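## Task

Scene 1: Press the green button to launch the recorder's pen carriage, which begins moving at once and makes a single uninterrupted pass. A key's pen marks its own colour lane only while that key is fully pressed and the carriage is travelling; a half-pressed key might or might not mark. At the end, each printed box needs ink along its horizontal centre line, and no ink may fall outside any box. Measured on the sheet's edge ruler, the pens begin at 86 mm and travel at 7.69 mm/s. Arm bases in metres, with heading in degrees counter-clockwise from +x: arm1 x=+1.03 y=+0.12 z=+0.74 facing -174; arm2 x=+0.38 y=+0.65 z=+0.72 facing -113; arm3 x=-0.52 y=+0.65 z=+0.82 facing -64; arm4 x=-0.30 y=-0.65 z=+0.78 facing +81. A result that holds only because a robot is still keeping it in place at the end does not count.

## Robot and tools

Robots: four identical i2rt Big YAM arms named arm1, arm2, arm3 and arm4. Each one has six joints, a two-finger gripper and a wrist camera. With joints 1 and 6 at 0 and the hand level and pointing forward, the wrist camera sits above the hand and looks toward the fingertips. The hand reaches about 1.0 m from the joint-1 axis. Joints move at different speeds, so the path between two postures can bulge outward. There is also a fixed room camera, cam_sheet, that looks down at the recorder sheet.

Frame: a single scene frame with its origin on the floor and +z up. Base positions and headings are listed in the tasks. Headings are degrees counter-clockwise from +x, and at joint1 = 0 an arm stretches out along its own heading. The hand point is midway between the fingertips. The hand's z axis runs along the fingers and the fingers open along its y axis.

execute_actions(actions, cameras): actions is a list holding one action, or an empty list, which only reports state and images. An action is an object keyed by arm name, and each arm has a "joints" object. Keys are joint1_rad through joint6_rad in radians and gripper_m in metres. Every value is an absolute target, not an offset. Ranges, with the done tolerance: joint1_rad -2.879..2.879 ±0.045 (rotation about the base, positive counter-clockwise from above); joint2_rad 0..3.141 ±0.14 (shoulder, 0 = upper arm roughly level pointing backward, positive lifts it up and then forward); joint3_rad 0..3.019 ±0.09 (elbow, 0 = folded, positive opens it); joint4_rad -1.692..1.57 ±0.055 (hand pitch, positive tips the fingers up); joint5_rad -1.57..1.57 ±0.03 (hand sideways swing, positive toward the arm's right); joint6_rad -2.094..2.094 ±0.035 (hand roll, positive clockwise seen from behind); gripper_m 0..0.093 ±0.003 (fingertip gap). You may name any subset of joints and arms. Motions start together but can finish at different times, and each action is capped at 15 s. A joint or arm you leave out may still be driving toward an older target. An unknown key or an out-of-range value rejects the whole call and nothing moves. cameras is a list drawn from arm1_cam_wrist, arm2_cam_wrist, arm3_cam_wrist, arm4_cam_wrist, cam_sheet, all. Null, omitted or ["all"] returns every camera, [] returns none. The "pictures" line gives the order of the images.

wait(seconds 0..10): commands nothing new, lets the scene keep running, and returns state and images. Use it to let a timed press play out.

zoom_image(camera, region [x0,y0,x1,y1] in pixels, origin top-left, at most 504x504): a closer look at that camera's latest full image. Use it to read the ruler, the box positions and the ink.

finished_scene(scene): ends scene 1 or 2 for good and reports success. Call it only once the chart is complete.

Result lines: joint_positions gives the current angles. joint_status gives the outcome of each joint you commanded. "off_target" means the joint stopped short and may still be pushing. After "contact_stop" or "time_out" the joint holds where it stopped, although a timed-out joint can keep a target within 0.375, 0.375, 0.113, 0.225, 0.075, 0.3 rad (joints 1-6) and keep pushing; to relieve it, send it its reported position. "joint command not followed", usually with a "cause:" line, means a self- or inter-arm clearance check blocked those targets. They show "not_followed" and may be retried with later actions, but a gripper target in the same action still runs. on_its_own lists what the arms did without being commanded, and "held at" is the held target, not the actual position. A tiny change from the current position may not move a joint at all. MOTOR HOT appears from 85 °C. At 100 °C an OVER-TEMPERATURE FAULT drops the arm, and its unfinished keys read "limit_stop_at_motor_heat"; send those targets again. If a result reports a stop, any later calls in that same reply are not executed.

Timing matters. The carriage starts the moment the green button goes down. A pen's position on the ruler at time t after the press is start + speed·t (86 mm at 7.69 mm/s in scene 1, 50 mm at 8.45 mm/s in scene 2). Work out when each box begins and ends and press or release its key on that schedule. Fully pressed keys draw and half-pressed keys are unreliable. Ink outside a box fails the task, so release on time. Do not leave keys held at the end.

Avoid: arms pressing or knocking into each other, which can fail the run, and the clearance check misses fingers, gripper housings and cameras. Also avoid hard or long pushes on keys and buttons, since the arms keep pushing on contact and this overheats motors. Avoid slams, drops and knocking things over.

Each tool is called after ">>>" by a JSON object that holds its "api" and its "payload".

## Session

>>> {"api": "execute_actions", "payload": {"actions": []}}

Scene clock: 0.00 s.
Motor temperatures (°C, as the motors report them): arm1=[24 25 23 22 23 22] | arm2=[25 25 24 23 23 25] | arm3=[24 24 22 23 22 23] | arm4=[24 22 23 25 25 26]
arm1.joint_positions: joint1_rad=-0.571 joint2_rad=+0.341 joint3_rad=+1.553 joint4_rad=-1.602 joint5_rad=+0.077 joint6_rad=+0.411 gripper_m=+0.094
arm1.joint_status: not commanded
arm1.hand: x=+0.9931 y=+0.1540 z=+1.3213 quat_wxyz=(+0.048, -0.742, +0.373, +0.556) (m; scene frame)
arm2.joint_positions: joint1_rad=-0.492 joint2_rad=+0.541 joint3_rad=+1.577 joint4_rad=-1.345 joint5_rad=-0.052 joint6_rad=-0.178 gripper_m=+0.095
arm2.joint_status: not commanded
arm2.hand: x=+0.2632 y=+0.5440 z=+1.3623 quat_wxyz=(-0.163, -0.728, -0.346, +0.569) (m; scene frame)
arm3.joint_positions: joint1_rad=+0.078 joint2_rad=+0.635 joint3_rad=+1.535 joint4_rad=-1.468 joint5_rad=-0.174 joint6_rad=+0.723 gripper_m=+0.095
arm3.joint_status: not commanded
arm3.hand: x=-0.3920 y=+0.4958 z=+1.3997 quat_wxyz=(-0.486, -0.648, -0.587, +0.005) (m; scene frame)
arm4.joint_positions: joint1_rad=+0.421 joint2_rad=+0.625 joint3_rad=+1.311 joint4_rad=-1.419 joint5_rad=+0.069 joint6_rad=-0.383 gripper_m=+0.094
arm4.joint_status: not commanded
arm4.hand: x=-0.3501 y=-0.4225 z=+1.2664 quat_wxyz=(-0.324, +0.813, -0.417, -0.247) (m; scene frame)
pictures: arm1_cam_wrist, arm2_cam_wrist, arm3_cam_wrist, arm4_cam_wrist, cam_sheet
Images, in order (width x height): arm1_cam_wrist 504x504, arm2_cam_wrist 504x504, arm3_cam_wrist 504x504, arm4_cam_wrist 504x504, cam_sheet 672x504.

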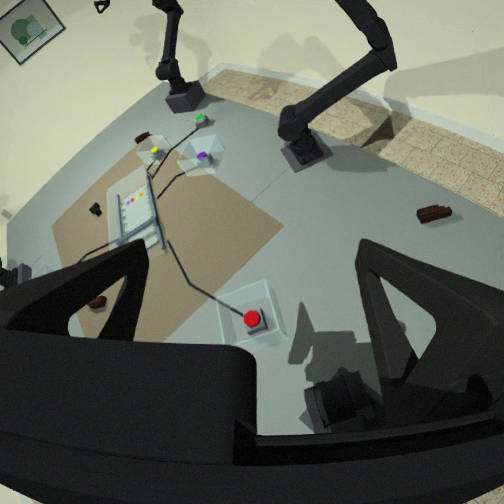

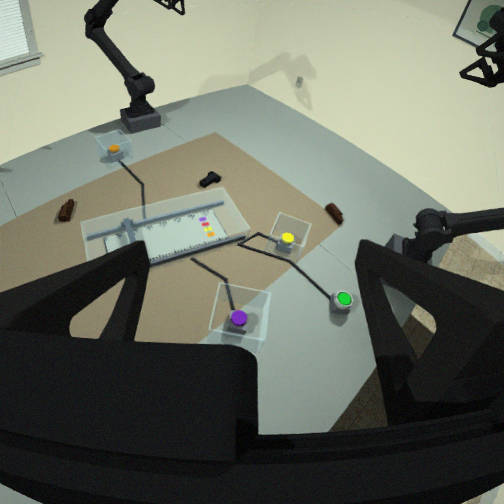

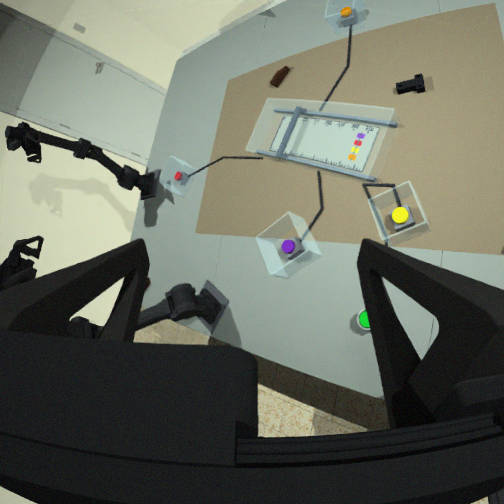

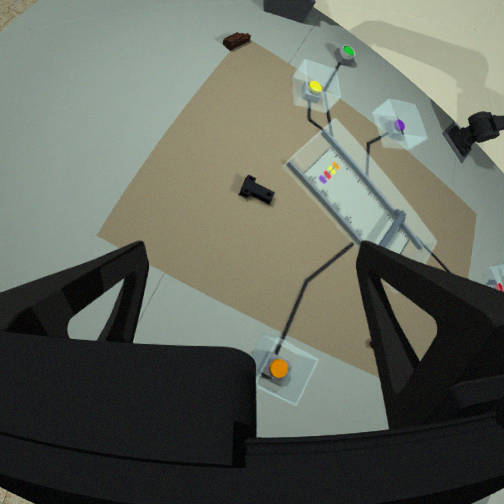

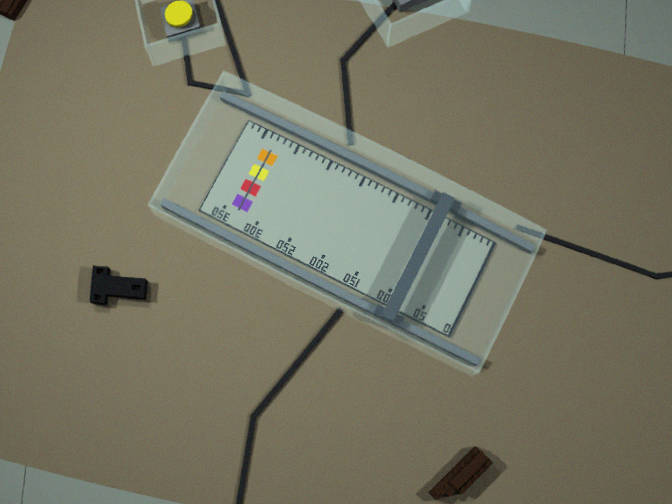

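>>> {"api": "zoom_image", "payload": {"camera": "cam_sheet", "region": [190, 110, 350, 260]}}

>>> {"api": "zoom_image", "payload": {"camera": "cam_sheet", "region": [140, 60, 560, 380]}}

>>> {"api": "zoom_image", "payload": {"camera": "arm2_cam_wrist", "region": [190, 200, 370, 360]}}

Region (190, 110, 350, 260) of cam_sheet's 672x504 image, scaled by 3.150, with more detail than that image has; it fills the top 472 rows of this view, and the rest is white.

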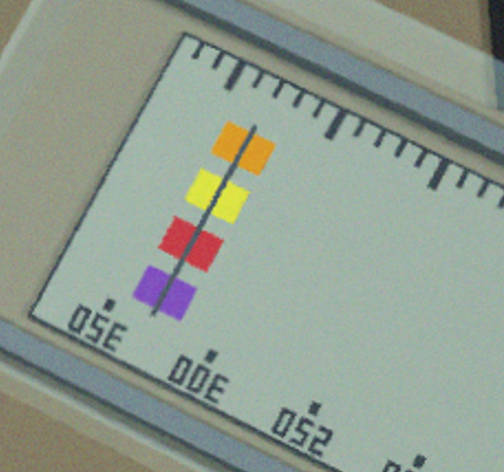

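Region (140, 60, 560, 380) of cam_sheet's 672x504 image, scaled by 1.200, with more detail than that image has; it fills the top 384 rows of this view, and the rest is white.

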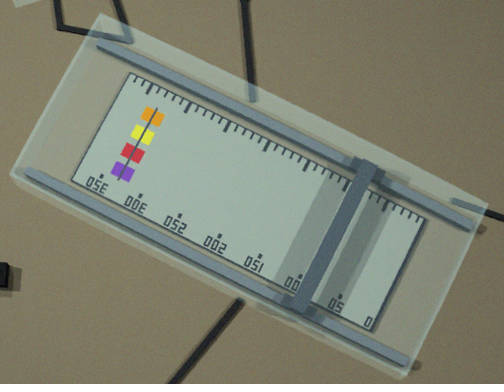

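Region (190, 200, 370, 360) of arm2_cam_wrist's 504x504 image, scaled by 2.800, with more detail than that image has.

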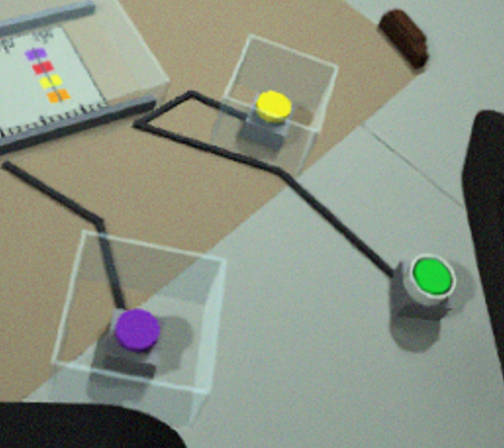

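>>> {"api": "execute_actions", "payload": {"actions": [{"arm1":{"joints":{"joint1_rad":-0.01,"joint2_rad":1.2,"joint3_rad":1.1,"joint4_rad":-1.47,"joint5_rad":0,"joint6_rad":0,"gripper_m":0}},"arm2":{"joints":{"joint1_rad":-0.59,"joint2_rad":1.55,"joint3_rad":1.45,"joint4_rad":-1.47,"joint5_rad":0,"joint6_rad":0,"gripper_m":0}},"arm3":{"joints":{"joint1_rad":0.134,"joint2_rad":1.6,"joint3_rad":1.4,"joint4_rad":-1.37,"joint5_rad":0,"joint6_rad":0,"gripper_m":0}},"arm4":{"joints":{"joint1_rad":-0.765,"joint2_rad":1.25,"joint3_rad":1.0,"joint4_rad":-1.32,"joint5_rad":0,"joint6_rad":0,"gripper_m":0}}}]}}

Scene clock: 38.93 s.
Motor temperatures (°C, as the motors report them): arm1=[24 26 24 22 23 22] | arm2=[25 25 26 23 23 25] | arm3=[24 25 25 23 22 23] | arm4=[24 22 27 26 25 26]
arm1.joint_positions: joint1_rad=-0.009 joint2_rad=+1.189 joint3_rad=+1.076 joint4_rad=-1.473 joint5_rad=+0.002 joint6_rad=+0.008 gripper_m=+0.000
arm1.joint_status: all done
arm1.hand: x=+0.7119 y=+0.0913 z=+0.9544 quat_wxyz=(+0.002, -0.999, -0.042, -0.007) (m; scene frame)
arm2.joint_positions: joint1_rad=-0.586 joint2_rad=+1.541 joint3_rad=+1.450 joint4_rad=-1.455 joint5_rad=-0.003 joint6_rad=-0.008 gripper_m=+0.001
arm2.joint_status: all done
arm2.hand: x=-0.0084 y=+0.3971 z=+0.9573 quat_wxyz=(-0.005, -0.958, -0.288, +0.015) (m; scene frame)
arm3.joint_positions: joint1_rad=+0.127 joint2_rad=+1.601 joint3_rad=+1.393 joint4_rad=-1.376 joint5_rad=-0.003 joint6_rad=+0.012 gripper_m=+0.001
arm3.joint_status: all done
arm3.hand: x=-0.2631 y=+0.2550 z=+1.0048 quat_wxyz=(+0.005, -0.483, -0.875, +0.000) (m; scene frame)
arm4.joint_positions: joint1_rad=-0.765 joint2_rad=+1.263 joint3_rad=+0.977 joint4_rad=-1.321 joint5_rad=+0.001 joint6_rad=-0.007 gripper_m=+0.001
arm4.joint_status: all done
arm4.hand: x=-0.0386 y=-0.4494 z=+0.9402 quat_wxyz=(+0.017, +0.326, -0.945, +0.006) (m; scene frame)
pictures: arm1_cam_wrist, arm2_cam_wrist, arm3_cam_wrist, arm4_cam_wrist, cam_sheet
camera_calibration (this result's frames):
arm1_cam_wrist: T_world_to_cam=[[-0.0884412, 0.995895, -0.0192625, -0.00306389], [0.801009, 0.0826025, 0.592926, -1.14326], [0.592083, 0.0370096, -0.805027, 0.470784], [0, 0, 0, 1]] pos_world=[0.63675, 0.0800642, 1.05681]
arm2_cam_wrist: T_world_to_cam=[[-0.574923, 0.818135, -0.0108827, -0.31764], [0.675309, 0.481982, 0.558258, -0.711878], [0.461975, 0.313606, -0.829596, 0.795087], [0, 0, 0, 1]] pos_world=[-0.0691918, 0.353641, 1.05356]
arm3_cam_wrist: T_world_to_cam=[[-0.852843, -0.522165, -0.00179578, -0.0872417], [-0.414849, 0.67547, 0.609623, -0.887679], [-0.317111, 0.520658, -0.792689, 0.700736], [0, 0, 0, 1]] pos_world=[-0.220446, 0.189202, 1.09646]
arm4_cam_wrist: T_world_to_cam=[[0.602458, -0.798114, -0.00769866, -0.328221], [-0.621121, -0.474869, 0.623465, -0.817397], [-0.501252, -0.37083, -0.781813, 0.670257], [0, 0, 0, 1]] pos_world=[0.0260042, -0.401562, 1.03111]
Images, in order (width x height): arm1_cam_wrist 504x504, arm2_cam_wrist 504x504, arm3_cam_wrist 504x504, arm4_cam_wrist 504x504, cam_sheet 672x504.

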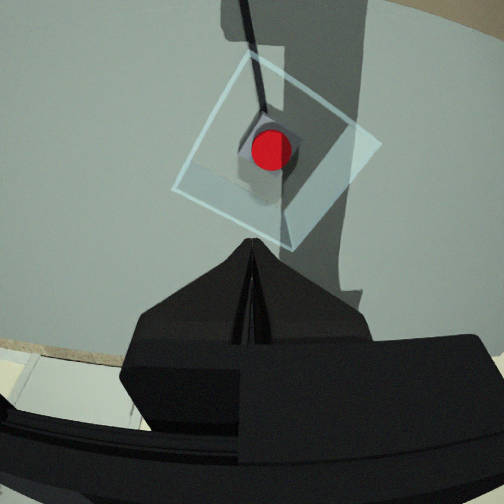

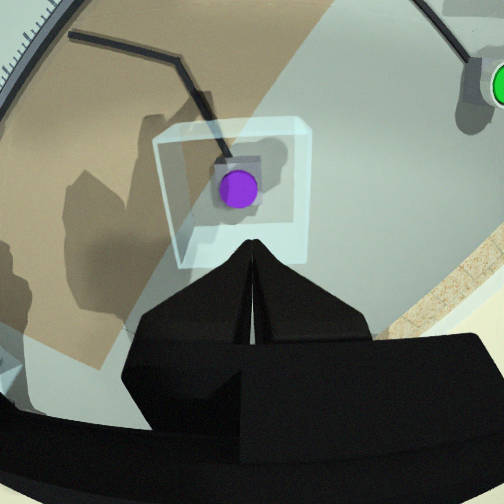

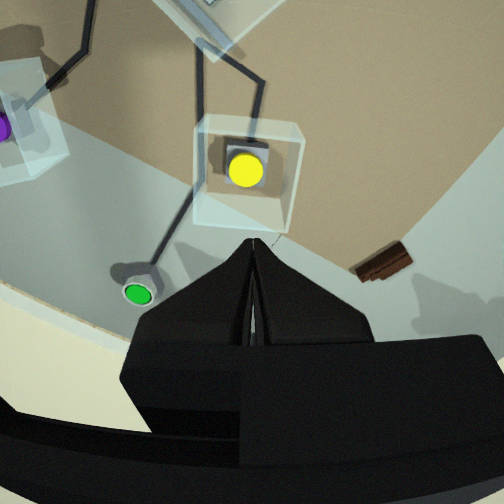

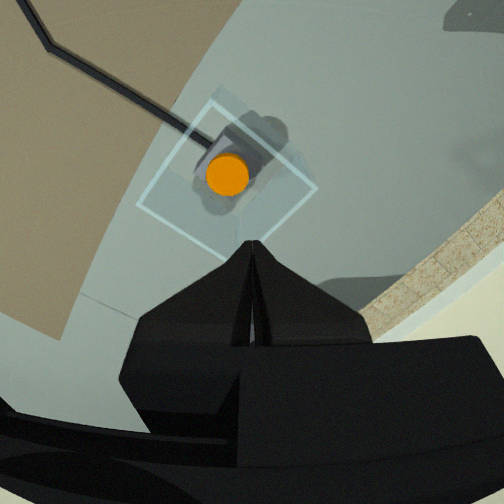

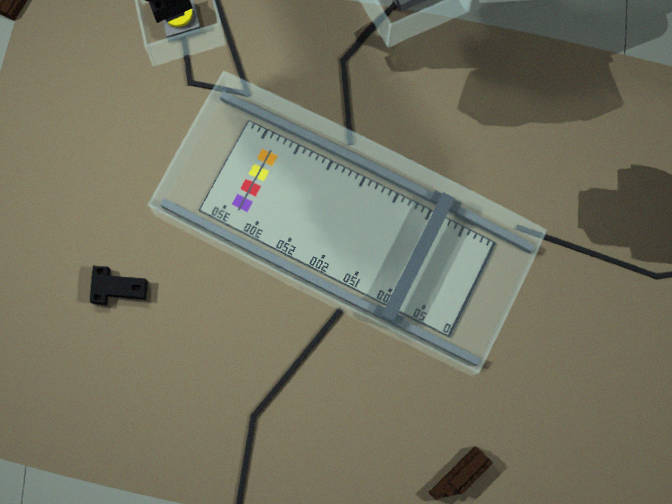

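>>> {"api": "execute_actions", "payload": {"actions": [{"arm1":{"joints":{"joint1_rad":-0.065,"joint2_rad":1.22,"joint3_rad":0.74,"joint4_rad":-1.076}},"arm2":{"joints":{"joint1_rad":-0.554,"joint2_rad":1.515,"joint3_rad":1.05,"joint4_rad":-1.11}},"arm3":{"joints":{"joint1_rad":0.158,"joint2_rad":1.655,"joint3_rad":0.93,"joint4_rad":-0.83}},"arm4":{"joints":{"joint1_rad":-0.681,"joint2_rad":1.255,"joint3_rad":0.645,"joint4_rad":-0.93}}}]}}

Scene clock: 62.83 s.
Motor temperatures (°C, as the motors report them): arm1=[24 26 27 22 23 22] | arm2=[25 26 27 23 23 25] | arm3=[24 25 26 23 22 23] | arm4=[24 22 27 25 25 26]
arm1.joint_positions: joint1_rad=-0.064 joint2_rad=+1.216 joint3_rad=+0.732 joint4_rad=-1.090 joint5_rad=+0.002 joint6_rad=+0.008 gripper_m=+0.000
arm1.joint_status: all done
arm1.hand: x=+0.7388 y=+0.1098 z=+0.8216 quat_wxyz=(+0.001, -1.000, -0.015, -0.001) (m; scene frame)
arm2.joint_positions: joint1_rad=-0.557 joint2_rad=+1.518 joint3_rad=+1.056 joint4_rad=-1.126 joint5_rad=-0.003 joint6_rad=-0.008 gripper_m=+0.001
arm2.joint_status: all done
arm2.hand: x=+0.0454 y=+0.4186 z=+0.8226 quat_wxyz=(+0.002, -0.954, -0.301, -0.005) (m; scene frame)
arm3.joint_positions: joint1_rad=+0.154 joint2_rad=+1.651 joint3_rad=+0.929 joint4_rad=-0.842 joint5_rad=-0.003 joint6_rad=+0.011 gripper_m=+0.001
arm3.joint_status: all done
arm3.hand: x=-0.2892 y=+0.3131 z=+0.8264 quat_wxyz=(-0.003, -0.471, -0.882, +0.004) (m; scene frame)
arm4.joint_positions: joint1_rad=-0.678 joint2_rad=+1.258 joint3_rad=+0.633 joint4_rad=-0.940 joint5_rad=+0.001 joint6_rad=-0.007 gripper_m=+0.001
arm4.joint_status: all done
arm4.hand: x=-0.0926 y=-0.4601 z=+0.8239 quat_wxyz=(-0.003, +0.366, -0.930, -0.001) (m; scene frame)
pictures: arm1_cam_wrist, arm2_cam_wrist, arm3_cam_wrist, arm4_cam_wrist, cam_sheet
camera_calibration (this result's frames):
arm1_cam_wrist: T_world_to_cam=[[-0.0346331, 0.999213, -0.0193413, -0.0617338], [0.811495, 0.0394121, 0.583029, -1.08245], [0.583333, 0.00449674, -0.812221, 0.363254], [0, 0, 0, 1]] pos_world=[0.664363, 0.102713, 0.924946]
arm2_cam_wrist: T_world_to_cam=[[-0.597603, 0.801709, -0.0115001, -0.297304], [0.641697, 0.486829, 0.59264, -0.712163], [0.480724, 0.346784, -0.805385, 0.6171], [0, 0, 0, 1]] pos_world=[-0.0173321, 0.371053, 0.91564]
arm3_cam_wrist: T_world_to_cam=[[-0.837873, -0.545862, -0.00179918, -0.0676623], [-0.440046, 0.673493, 0.593941, -0.822708], [-0.322998, 0.498439, -0.804506, 0.535797], [0, 0, 0, 1]] pos_world=[-0.24566, 0.250092, 0.91957]
arm4_cam_wrist: T_world_to_cam=[[0.669471, -0.742793, -0.00819174, -0.273099], [-0.596616, -0.544227, 0.589802, -0.785442], [-0.442559, -0.389968, -0.807507, 0.56608], [0, 0, 0, 1]] pos_world=[-0.0352518, -0.409562, 0.918132]
Images, in order (width x height): arm1_cam_wrist 504x504, arm2_cam_wrist 504x504, arm3_cam_wrist 504x504, arm4_cam_wrist 504x504, cam_sheet 672x504.

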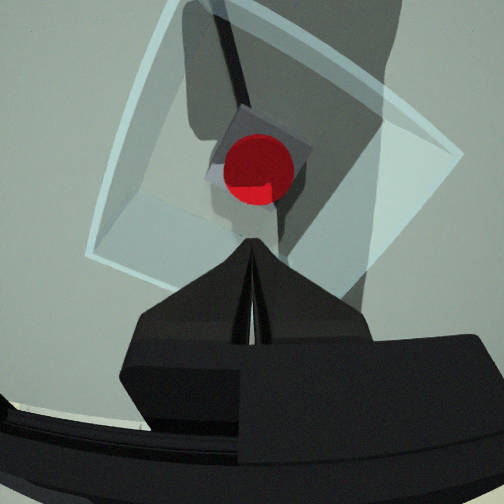

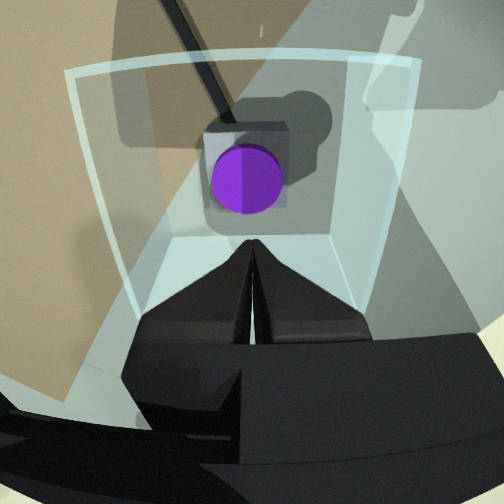

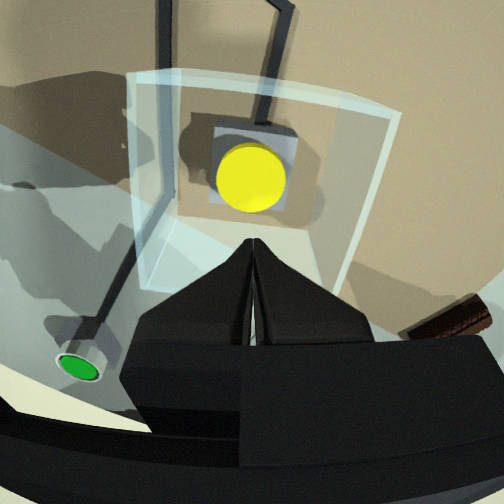

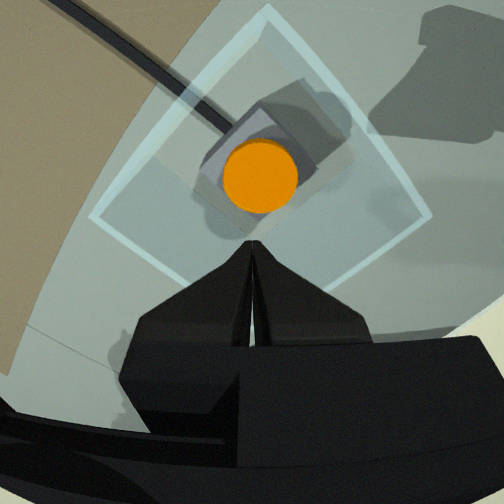

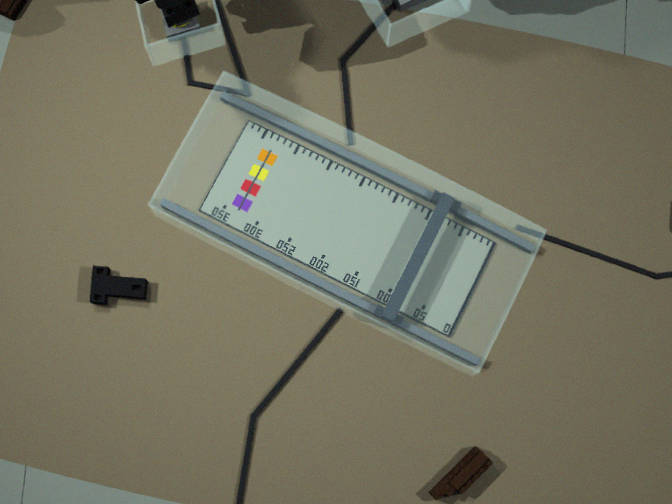

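>>> {"api": "execute_actions", "payload": {"actions": [{"arm1":{"joints":{"joint1_rad":-0.078,"joint2_rad":1.335,"joint3_rad":0.665,"joint4_rad":-0.888}},"arm2":{"joints":{"joint1_rad":-0.546,"joint2_rad":1.606,"joint3_rad":0.995,"joint4_rad":-0.952}},"arm3":{"joints":{"joint2_rad":1.785,"joint3_rad":0.9,"joint4_rad":-0.676}},"arm4":{"joints":{"joint1_rad":-0.695,"joint2_rad":1.414,"joint3_rad":0.587,"joint4_rad":-0.722}}}]}}

Scene clock: 72.53 s.
Motor temperatures (°C, as the motors report them): arm1=[24 26 26 22 23 22] | arm2=[25 26 27 23 23 25] | arm3=[24 25 25 23 22 23] | arm4=[24 22 27 25 25 26]
arm1.joint_positions: joint1_rad=-0.069 joint2_rad=+1.335 joint3_rad=+0.658 joint4_rad=-0.908 joint5_rad=+0.002 joint6_rad=+0.008 gripper_m=+0.000
arm1.joint_status: all done
arm1.hand: x=+0.7367 y=+0.1113 z=+0.7652 quat_wxyz=(+0.001, -1.000, -0.012, -0.007) (m; scene frame)
arm2.joint_positions: joint1_rad=-0.555 joint2_rad=+1.593 joint3_rad=+1.003 joint4_rad=-0.968 joint5_rad=-0.003 joint6_rad=-0.008 gripper_m=+0.001
arm2.joint_status: all done
arm2.hand: x=+0.0363 y=+0.4117 z=+0.7755 quat_wxyz=(-0.003, -0.953, -0.302, +0.009) (m; scene frame)
arm3.joint_positions: joint1_rad=+0.154 joint2_rad=+1.782 joint3_rad=+0.903 joint4_rad=-0.689 joint5_rad=-0.003 joint6_rad=+0.011 gripper_m=+0.001
arm3.joint_status: all done
arm3.hand: x=-0.2876 y=+0.3101 z=+0.7685 quat_wxyz=(-0.001, -0.471, -0.882, +0.003) (m; scene frame)
arm4.joint_positions: joint1_rad=-0.688 joint2_rad=+1.395 joint3_rad=+0.587 joint4_rad=-0.746 joint5_rad=+0.001 joint6_rad=-0.007 gripper_m=+0.001
arm4.joint_status: all done
arm4.hand: x=-0.0838 y=-0.4559 z=+0.7747 quat_wxyz=(-0.007, +0.362, -0.932, -0.003) (m; scene frame)
pictures: arm1_cam_wrist, arm2_cam_wrist, arm3_cam_wrist, arm4_cam_wrist, cam_sheet
camera_calibration (this result's frames):
arm1_cam_wrist: T_world_to_cam=[[-0.0290618, 0.999391, -0.0193089, -0.0685632], [0.804747, 0.034851, 0.592594, -1.04978], [0.592906, 0.00168304, -0.80527, 0.306596], [0, 0, 0, 1]] pos_world=[0.66103, 0.104591, 0.86766]
arm2_cam_wrist: T_world_to_cam=[[-0.599172, 0.800553, -0.0103946, -0.29809], [0.655286, 0.497824, 0.568129, -0.661077], [0.459992, 0.333596, -0.822874, 0.605733], [0, 0, 0, 1]] pos_world=[-0.024045, 0.365667, 0.87092]
arm3_cam_wrist: T_world_to_cam=[[-0.8379, -0.54582, -0.00167502, -0.0682366], [-0.43822, 0.670885, 0.598228, -0.78758], [-0.325401, 0.50199, -0.801324, 0.487042], [0, 0, 0, 1]] pos_world=[-0.243825, 0.246641, 0.861317]
arm4_cam_wrist: T_world_to_cam=[[0.662418, -0.749088, -0.00828244, -0.279565], [-0.606263, -0.542546, 0.581454, -0.742441], [-0.440054, -0.380145, -0.813537, 0.541211], [0, 0, 0, 1]] pos_world=[-0.0267632, -0.406489, 0.869675]
Images, in order (width x height): arm1_cam_wrist 504x504, arm2_cam_wrist 504x504, arm3_cam_wrist 504x504, arm4_cam_wrist 504x504, cam_sheet 672x504.

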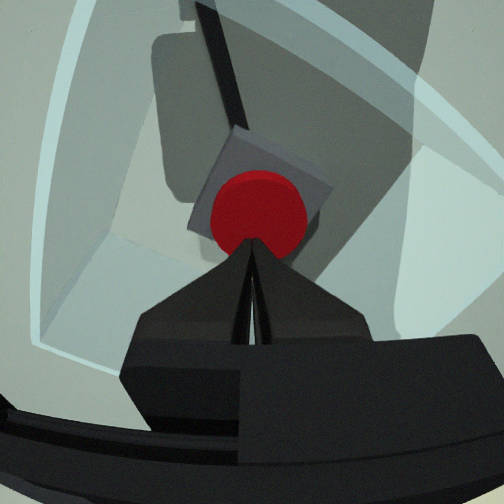

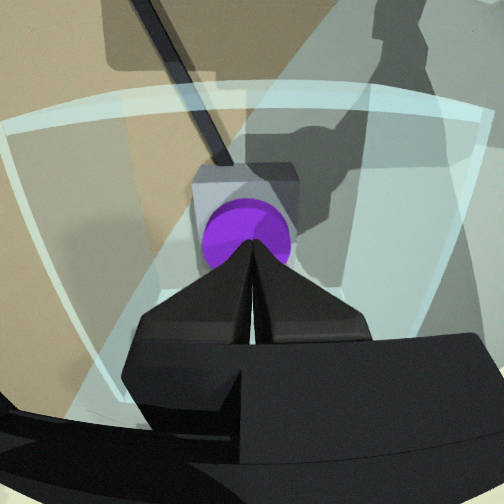

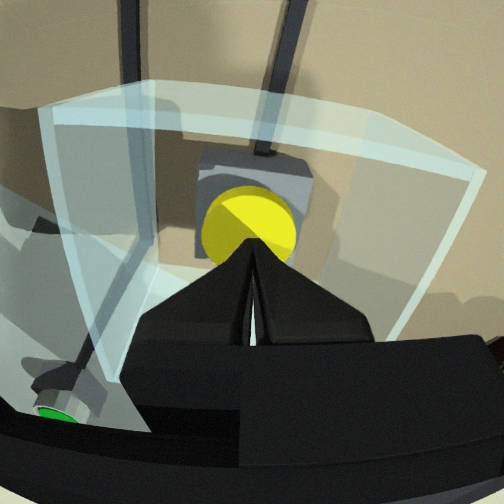

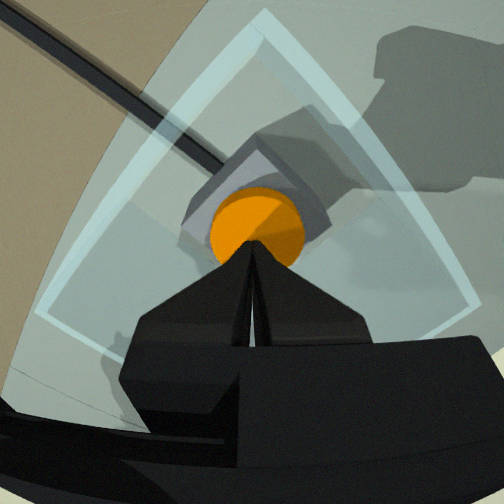

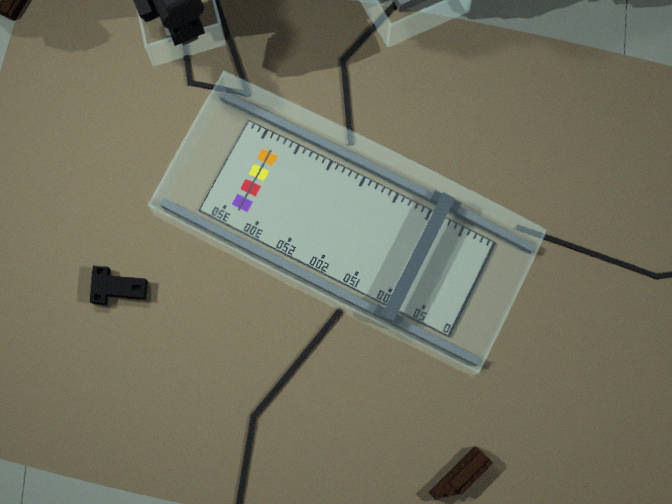

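>>> {"api": "execute_actions", "payload": {"actions": [{"arm1":{"joints":{"joint2_rad":1.46,"joint3_rad":0.63,"joint4_rad":-0.722}},"arm2":{"joints":{"joint2_rad":1.675,"joint3_rad":0.936,"joint4_rad":-0.825}},"arm3":{"joints":{"joint2_rad":1.894,"joint3_rad":0.89,"joint4_rad":-0.556}},"arm4":{"joints":{"joint2_rad":1.555,"joint3_rad":0.537,"joint4_rad":-0.54}}}]}}

Scene clock: 83.53 s.
Motor temperatures (°C, as the motors report them): arm1=[24 26 26 22 23 22] | arm2=[25 26 27 23 23 25] | arm3=[24 26 25 23 22 23] | arm4=[24 22 26 25 25 26]
arm1.joint_positions: joint1_rad=-0.069 joint2_rad=+1.413 joint3_rad=+0.673 joint4_rad=-0.717 joint5_rad=+0.002 joint6_rad=+0.007 gripper_m=+0.000
arm1.joint_status: all done
arm1.hand: x=+0.6907 y=+0.1099 z=+0.7493 quat_wxyz=(+0.000, -0.998, -0.013, +0.057) (m; scene frame)
arm2.joint_positions: joint1_rad=-0.555 joint2_rad=+1.598 joint3_rad=+0.974 joint4_rad=-0.856 joint5_rad=-0.003 joint6_rad=-0.008 gripper_m=+0.001
arm2.joint_status: all done
arm2.hand: x=+0.0248 y=+0.4037 z=+0.7656 quat_wxyz=(-0.014, -0.952, -0.302, +0.046) (m; scene frame)
arm3.joint_positions: joint1_rad=+0.154 joint2_rad=+1.794 joint3_rad=+0.899 joint4_rad=-0.587 joint5_rad=-0.003 joint6_rad=+0.011 gripper_m=+0.001
arm3.joint_status: all done
arm3.hand: x=-0.2757 y=+0.2927 z=+0.7643 quat_wxyz=(-0.040, -0.471, -0.881, +0.023) (m; scene frame)
arm4.joint_positions: joint1_rad=-0.692 joint2_rad=+1.463 joint3_rad=+0.592 joint4_rad=-0.554 joint5_rad=+0.001 joint6_rad=-0.006 gripper_m=+0.001
arm4.joint_status: all done
arm4.hand: x=-0.0534 y=-0.4304 z=+0.7603 quat_wxyz=(-0.068, +0.358, -0.931, -0.025) (m; scene frame)
pictures: arm1_cam_wrist, arm2_cam_wrist, arm3_cam_wrist, arm4_cam_wrist, cam_sheet
camera_calibration (this result's frames):
arm1_cam_wrist: T_world_to_cam=[[-0.0323841, 0.999286, -0.0194636, -0.06631], [0.874007, 0.03776, 0.484444, -0.970404], [0.484833, -0.00132305, -0.874606, 0.448022], [0, 0, 0, 1]] pos_world=[0.628776, 0.103498, 0.860658]
arm2_cam_wrist: T_world_to_cam=[[-0.599941, 0.800009, -0.00749329, -0.300717], [0.689581, 0.521832, 0.502165, -0.604028], [0.405647, 0.296102, -0.864739, 0.654068], [0, 0, 0, 1]] pos_world=[-0.0292068, 0.362107, 0.866667]
arm3_cam_wrist: T_world_to_cam=[[-0.837411, -0.546561, -0.00367055, -0.0659071], [-0.466443, 0.711126, 0.526052, -0.732501], [-0.28491, 0.442234, -0.850444, 0.56245], [0, 0, 0, 1]] pos_world=[-0.236614, 0.236143, 0.863425]
arm4_cam_wrist: T_world_to_cam=[[0.65922, -0.751893, -0.00924689, -0.281393], [-0.660141, -0.584578, 0.471679, -0.639308], [-0.360058, -0.304836, -0.881722, 0.641134], [0, 0, 0, 1]] pos_world=[-0.00568841, -0.389863, 0.864248]
Images, in order (width x height): arm1_cam_wrist 504x504, arm2_cam_wrist 504x504, arm3_cam_wrist 504x504, arm4_cam_wrist 504x504, cam_sheet 672x504.

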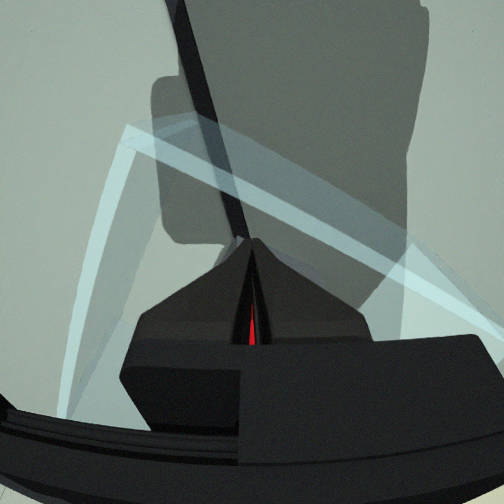

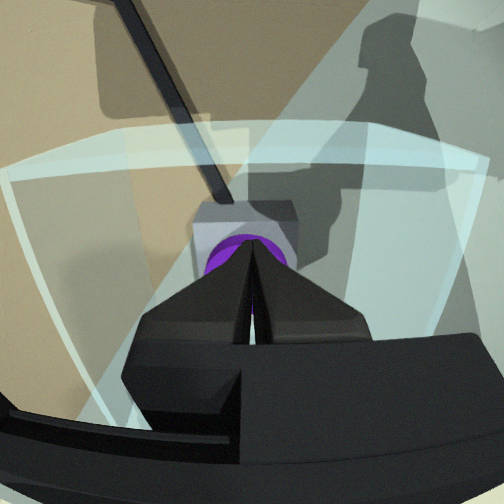

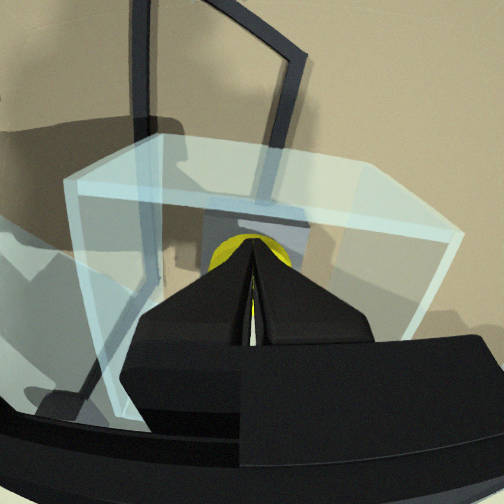

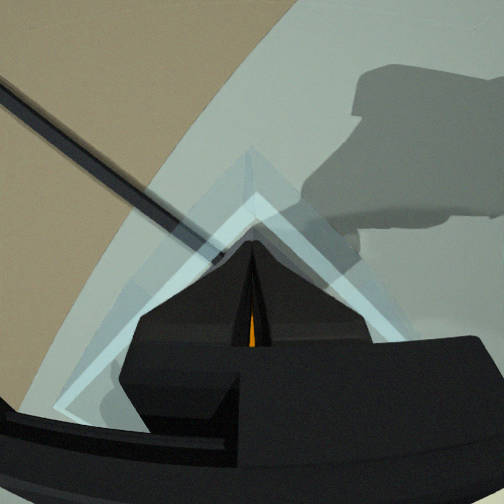

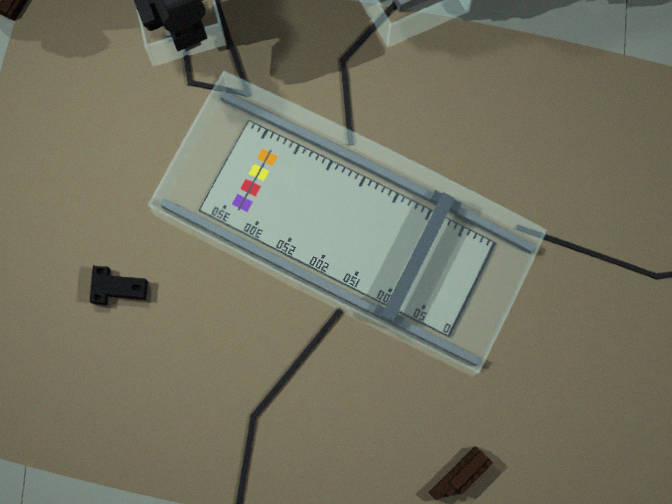

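>>> {"api": "execute_actions", "payload": {"actions": [{"arm1":{"joints":{"joint2_rad":1.27,"joint3_rad":0.70,"joint4_rad":-0.98}},"arm2":{"joints":{"joint2_rad":1.56,"joint3_rad":1.02,"joint4_rad":-1.03}},"arm3":{"joints":{"joint2_rad":1.72,"joint3_rad":0.915,"joint4_rad":-0.76}},"arm4":{"joints":{"joint2_rad":1.33,"joint3_rad":0.615,"joint4_rad":-0.84}}}]}}

Scene clock: 88.37 s.
Motor temperatures (°C, as the motors report them): arm1=[24 26 25 22 23 22] | arm2=[25 26 27 23 23 25] | arm3=[24 25 25 23 22 23] | arm4=[24 22 25 25 25 26]
arm1.joint_positions: joint1_rad=-0.069 joint2_rad=+1.263 joint3_rad=+0.690 joint4_rad=-0.968 joint5_rad=+0.002 joint6_rad=+0.006 gripper_m=+0.000
arm1.joint_status: all done
arm1.hand: x=+0.7299 y=+0.1111 z=+0.7953 quat_wxyz=(+0.001, -1.000, -0.013, +0.016) (m; scene frame)
arm2.joint_positions: joint1_rad=-0.555 joint2_rad=+1.576 joint3_rad=+0.987 joint4_rad=-1.015 joint5_rad=-0.003 joint6_rad=-0.008 gripper_m=+0.001
arm2.joint_status: all done
arm2.hand: x=+0.0508 y=+0.4218 z=+0.7770 quat_wxyz=(+0.004, -0.953, -0.302, -0.013) (m; scene frame)
arm3.joint_positions: joint1_rad=+0.154 joint2_rad=+1.725 joint3_rad=+0.906 joint4_rad=-0.750 joint5_rad=-0.003 joint6_rad=+0.011 gripper_m=+0.001
arm3.joint_status: all done
arm3.hand: x=-0.2892 y=+0.3127 z=+0.7917 quat_wxyz=(-0.001, -0.471, -0.882, +0.003) (m; scene frame)
arm4.joint_positions: joint1_rad=-0.692 joint2_rad=+1.325 joint3_rad=+0.612 joint4_rad=-0.833 joint5_rad=+0.001 joint6_rad=-0.006 gripper_m=+0.001
arm4.joint_status: all done
arm4.hand: x=-0.0832 y=-0.4570 z=+0.8001 quat_wxyz=(-0.011, +0.359, -0.933, -0.004) (m; scene frame)
pictures: arm1_cam_wrist, arm2_cam_wrist, arm3_cam_wrist, arm4_cam_wrist, cam_sheet
camera_calibration (this result's frames):
arm1_cam_wrist: T_world_to_cam=[[-0.0314802, 0.999316, -0.0193836, -0.0661131], [0.830527, 0.0369429, 0.555752, -1.05185], [0.556089, 0.0013966, -0.831122, 0.382304], [0, 0, 0, 1]] pos_world=[0.658917, 0.104393, 0.90103]
arm2_cam_wrist: T_world_to_cam=[[-0.598622, 0.800941, -0.0120969, -0.29629], [0.632709, 0.48204, 0.606066, -0.698172], [0.491254, 0.355151, -0.795322, 0.564809], [0, 0, 0, 1]] pos_world=[-0.0130906, 0.373264, 0.86876]
arm3_cam_wrist: T_world_to_cam=[[-0.837897, -0.545826, -0.00169277, -0.0680768], [-0.438482, 0.671259, 0.597617, -0.803531], [-0.325059, 0.501483, -0.80178, 0.504432], [0, 0, 0, 1]] pos_world=[-0.245405, 0.249255, 0.884532]
arm4_cam_wrist: T_world_to_cam=[[0.65845, -0.752582, -0.00799729, -0.282798], [-0.612587, -0.542078, 0.575229, -0.75273], [-0.437242, -0.37386, -0.817954, 0.568405], [0, 0, 0, 1]] pos_world=[-0.0263734, -0.408363, 0.895659]
Images, in order (width x height): arm1_cam_wrist 504x504, arm2_cam_wrist 504x504, arm3_cam_wrist 504x504, arm4_cam_wrist 504x504, cam_sheet 672x504.

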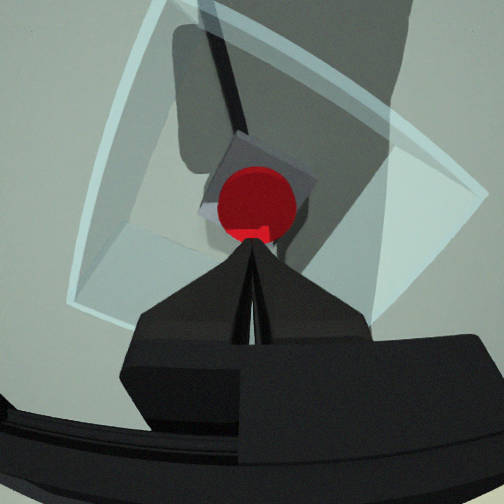

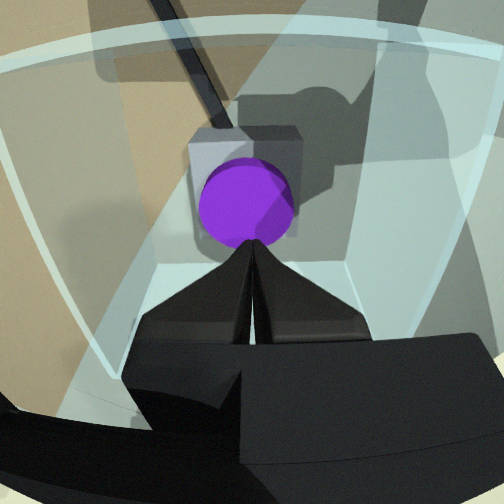

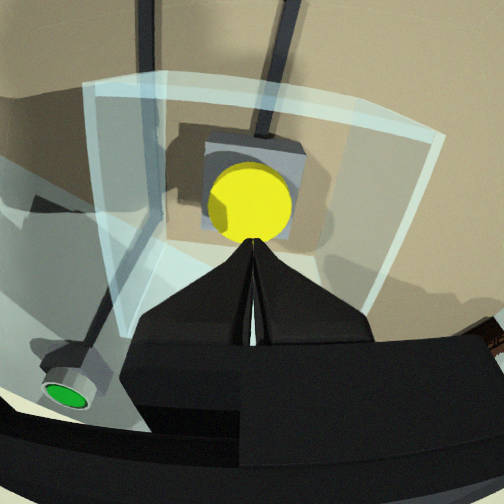

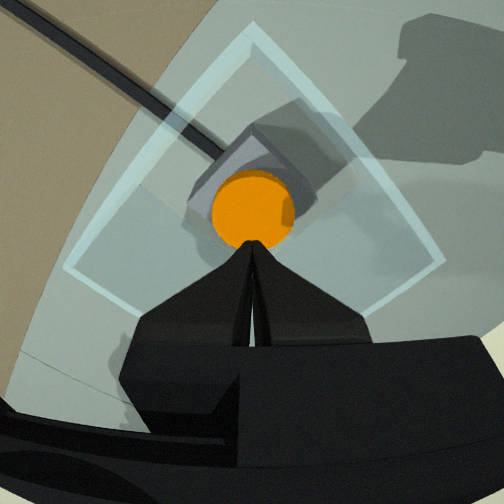

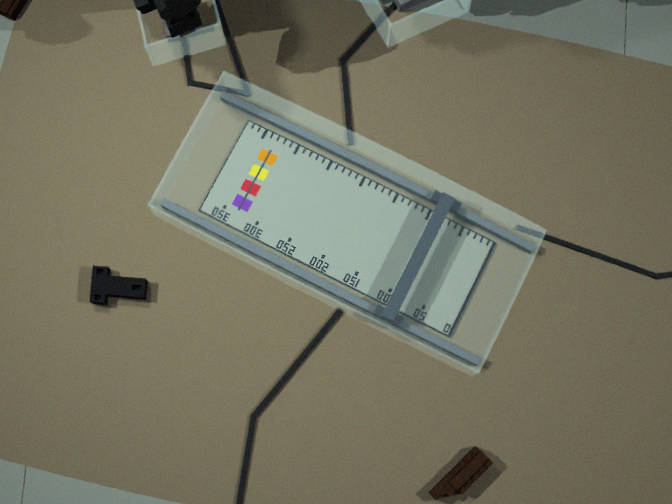

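>>> {"api": "execute_actions", "payload": {"actions": [{"arm1":{"joints":{"joint2_rad":1.385,"joint3_rad":0.65,"joint4_rad":-0.83}},"arm2":{"joints":{"joint2_rad":1.635,"joint3_rad":0.965,"joint4_rad":-0.9}},"arm3":{"joints":{"joint2_rad":1.84,"joint3_rad":0.895,"joint4_rad":-0.62}},"arm4":{"joints":{"joint2_rad":1.47,"joint3_rad":0.565,"joint4_rad":-0.67}}}], "cameras": []}}

>>> {"api": "wait", "payload": {"seconds": 1}}

Scene clock: 98.40 s.
Motor temperatures (°C, as the motors report them): arm1=[24 26 26 22 23 22] | arm2=[25 26 28 23 23 25] | arm3=[24 26 25 23 22 23] | arm4=[24 22 25 25 25 26]
arm1.joint_positions: joint1_rad=-0.069 joint2_rad=+1.349 joint3_rad=+0.661 joint4_rad=-0.868 joint5_rad=+0.002 joint6_rad=+0.006 gripper_m=+0.000
arm1.joint_status: all done
arm1.hand: x=+0.7264 y=+0.1109 z=+0.7627 quat_wxyz=(+0.001, -1.000, -0.013, +0.008) (m; scene frame)
arm2.joint_positions: joint1_rad=-0.555 joint2_rad=+1.597 joint3_rad=+0.981 joint4_rad=-0.922 joint5_rad=-0.003 joint6_rad=-0.008 gripper_m=+0.001
arm2.joint_status: all done
arm2.hand: x=+0.0355 y=+0.4112 z=+0.7672 quat_wxyz=(-0.005, -0.953, -0.302, +0.018) (m; scene frame)
arm3.joint_positions: joint1_rad=+0.154 joint2_rad=+1.793 joint3_rad=+0.906 joint4_rad=-0.640 joint5_rad=-0.003 joint6_rad=+0.011 gripper_m=+0.001
arm3.joint_status: all done
arm3.hand: x=-0.2810 y=+0.3004 z=+0.7654 quat_wxyz=(-0.019, -0.471, -0.882, +0.013) (m; scene frame)
arm4.joint_positions: joint1_rad=-0.692 joint2_rad=+1.394 joint3_rad=+0.582 joint4_rad=-0.713 joint5_rad=+0.001 joint6_rad=-0.006 gripper_m=+0.001
arm4.joint_status: all done
arm4.hand: x=-0.0789 y=-0.4531 z=+0.7738 quat_wxyz=(-0.021, +0.359, -0.933, -0.007) (m; scene frame)
pictures: none
No camera images: the call's "cameras" was empty. Leave "cameras" out to get every camera's image.

Scene clock: 99.40 s.
Motor temperatures (°C, as the motors report them): arm1=[24 26 26 22 23 22] | arm2=[25 26 28 23 23 25] | arm3=[24 26 25 23 22 23] | arm4=[24 22 25 25 25 26]
arm1.joint_positions: joint1_rad=-0.069 joint2_rad=+1.349 joint3_rad=+0.661 joint4_rad=-0.868 joint5_rad=+0.002 joint6_rad=+0.006 gripper_m=+0.000
arm1.joint_status: all done
arm1.hand: x=+0.7264 y=+0.1109 z=+0.7627 quat_wxyz=(+0.001, -1.000, -0.013, +0.008) (m; scene frame)
arm2.joint_positions: joint1_rad=-0.555 joint2_rad=+1.597 joint3_rad=+0.981 joint4_rad=-0.922 joint5_rad=-0.003 joint6_rad=-0.008 gripper_m=+0.001
arm2.joint_status: all done
arm2.hand: x=+0.0355 y=+0.4112 z=+0.7672 quat_wxyz=(-0.005, -0.953, -0.302, +0.018) (m; scene frame)
arm3.joint_positions: joint1_rad=+0.154 joint2_rad=+1.793 joint3_rad=+0.906 joint4_rad=-0.640 joint5_rad=-0.003 joint6_rad=+0.011 gripper_m=+0.001
arm3.joint_status: all done
arm3.hand: x=-0.2810 y=+0.3004 z=+0.7654 quat_wxyz=(-0.019, -0.471, -0.882, +0.013) (m; scene frame)
arm4.joint_positions: joint1_rad=-0.692 joint2_rad=+1.394 joint3_rad=+0.582 joint4_rad=-0.713 joint5_rad=+0.001 joint6_rad=-0.006 gripper_m=+0.001
arm4.joint_status: all done
arm4.hand: x=-0.0789 y=-0.4531 z=+0.7738 quat_wxyz=(-0.021, +0.359, -0.933, -0.007) (m; scene frame)
wait: 1.00 s; at rest by 0.27 s
pictures: arm1_cam_wrist, arm2_cam_wrist, arm3_cam_wrist, arm4_cam_wrist, cam_sheet
camera_calibration (this result's frames):
arm1_cam_wrist: T_world_to_cam=[[-0.0311983, 0.999318, -0.0197521, -0.0666176], [0.822381, 0.0368961, 0.56774, -1.03401], [0.568082, 0.00146878, -0.822971, 0.342218], [0, 0, 0, 1]] pos_world=[0.653867, 0.104221, 0.867371]
arm2_cam_wrist: T_world_to_cam=[[-0.599385, 0.800403, -0.00966575, -0.298725], [0.664386, 0.50419, 0.55171, -0.645938], [0.446464, 0.324265, -0.83398, 0.612185], [0, 0, 0, 1]] pos_world=[-0.0232175, 0.366266, 0.864033]
arm3_cam_wrist: T_world_to_cam=[[-0.83768, -0.546155, -0.00263452, -0.0670948], [-0.452095, 0.690689, 0.56441, -0.760215], [-0.306436, 0.473986, -0.825491, 0.523777], [0, 0, 0, 1]] pos_world=[-0.239389, 0.240166, 0.861269]
arm4_cam_wrist: T_world_to_cam=[[0.658577, -0.752468, -0.00822561, -0.282705], [-0.62161, -0.550142, 0.557625, -0.723643], [-0.42412, -0.362126, -0.830053, 0.565909], [0, 0, 0, 1]] pos_world=[-0.0236267, -0.405903, 0.87093]
Images, in order (width x height): arm1_cam_wrist 504x504, arm2_cam_wrist 504x504, arm3_cam_wrist 504x504, arm4_cam_wrist 504x504, cam_sheet 672x504.

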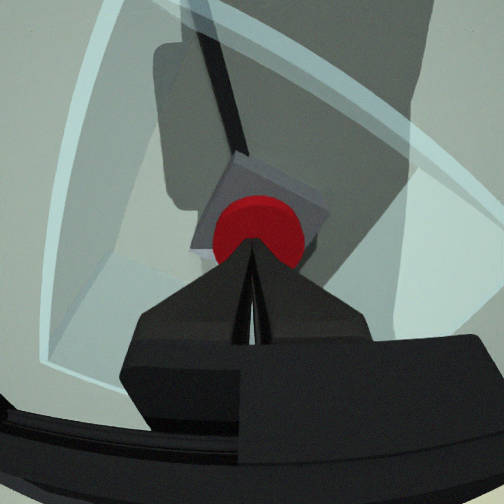

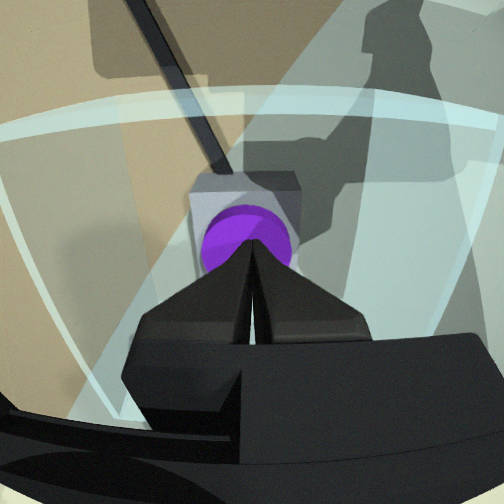

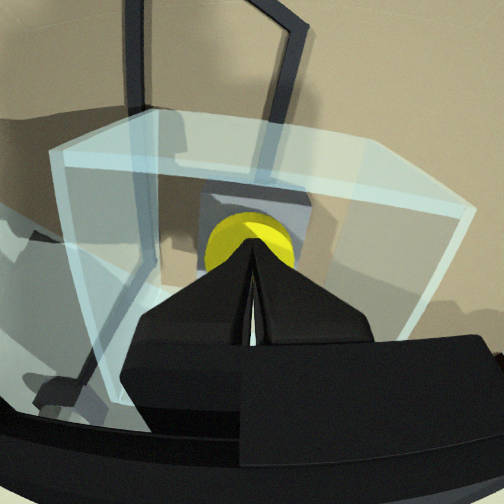

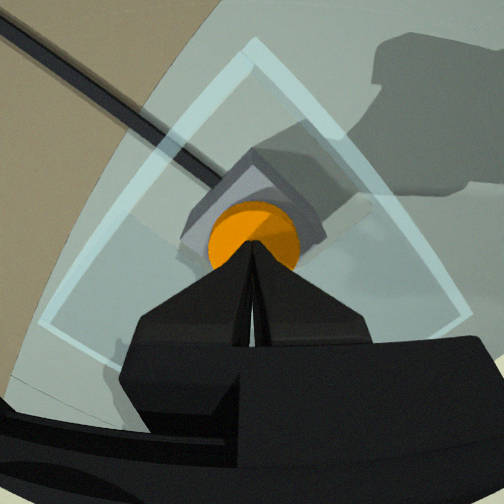

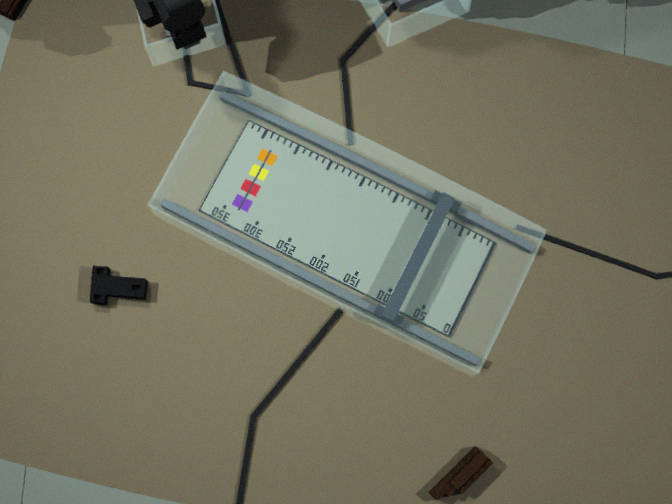

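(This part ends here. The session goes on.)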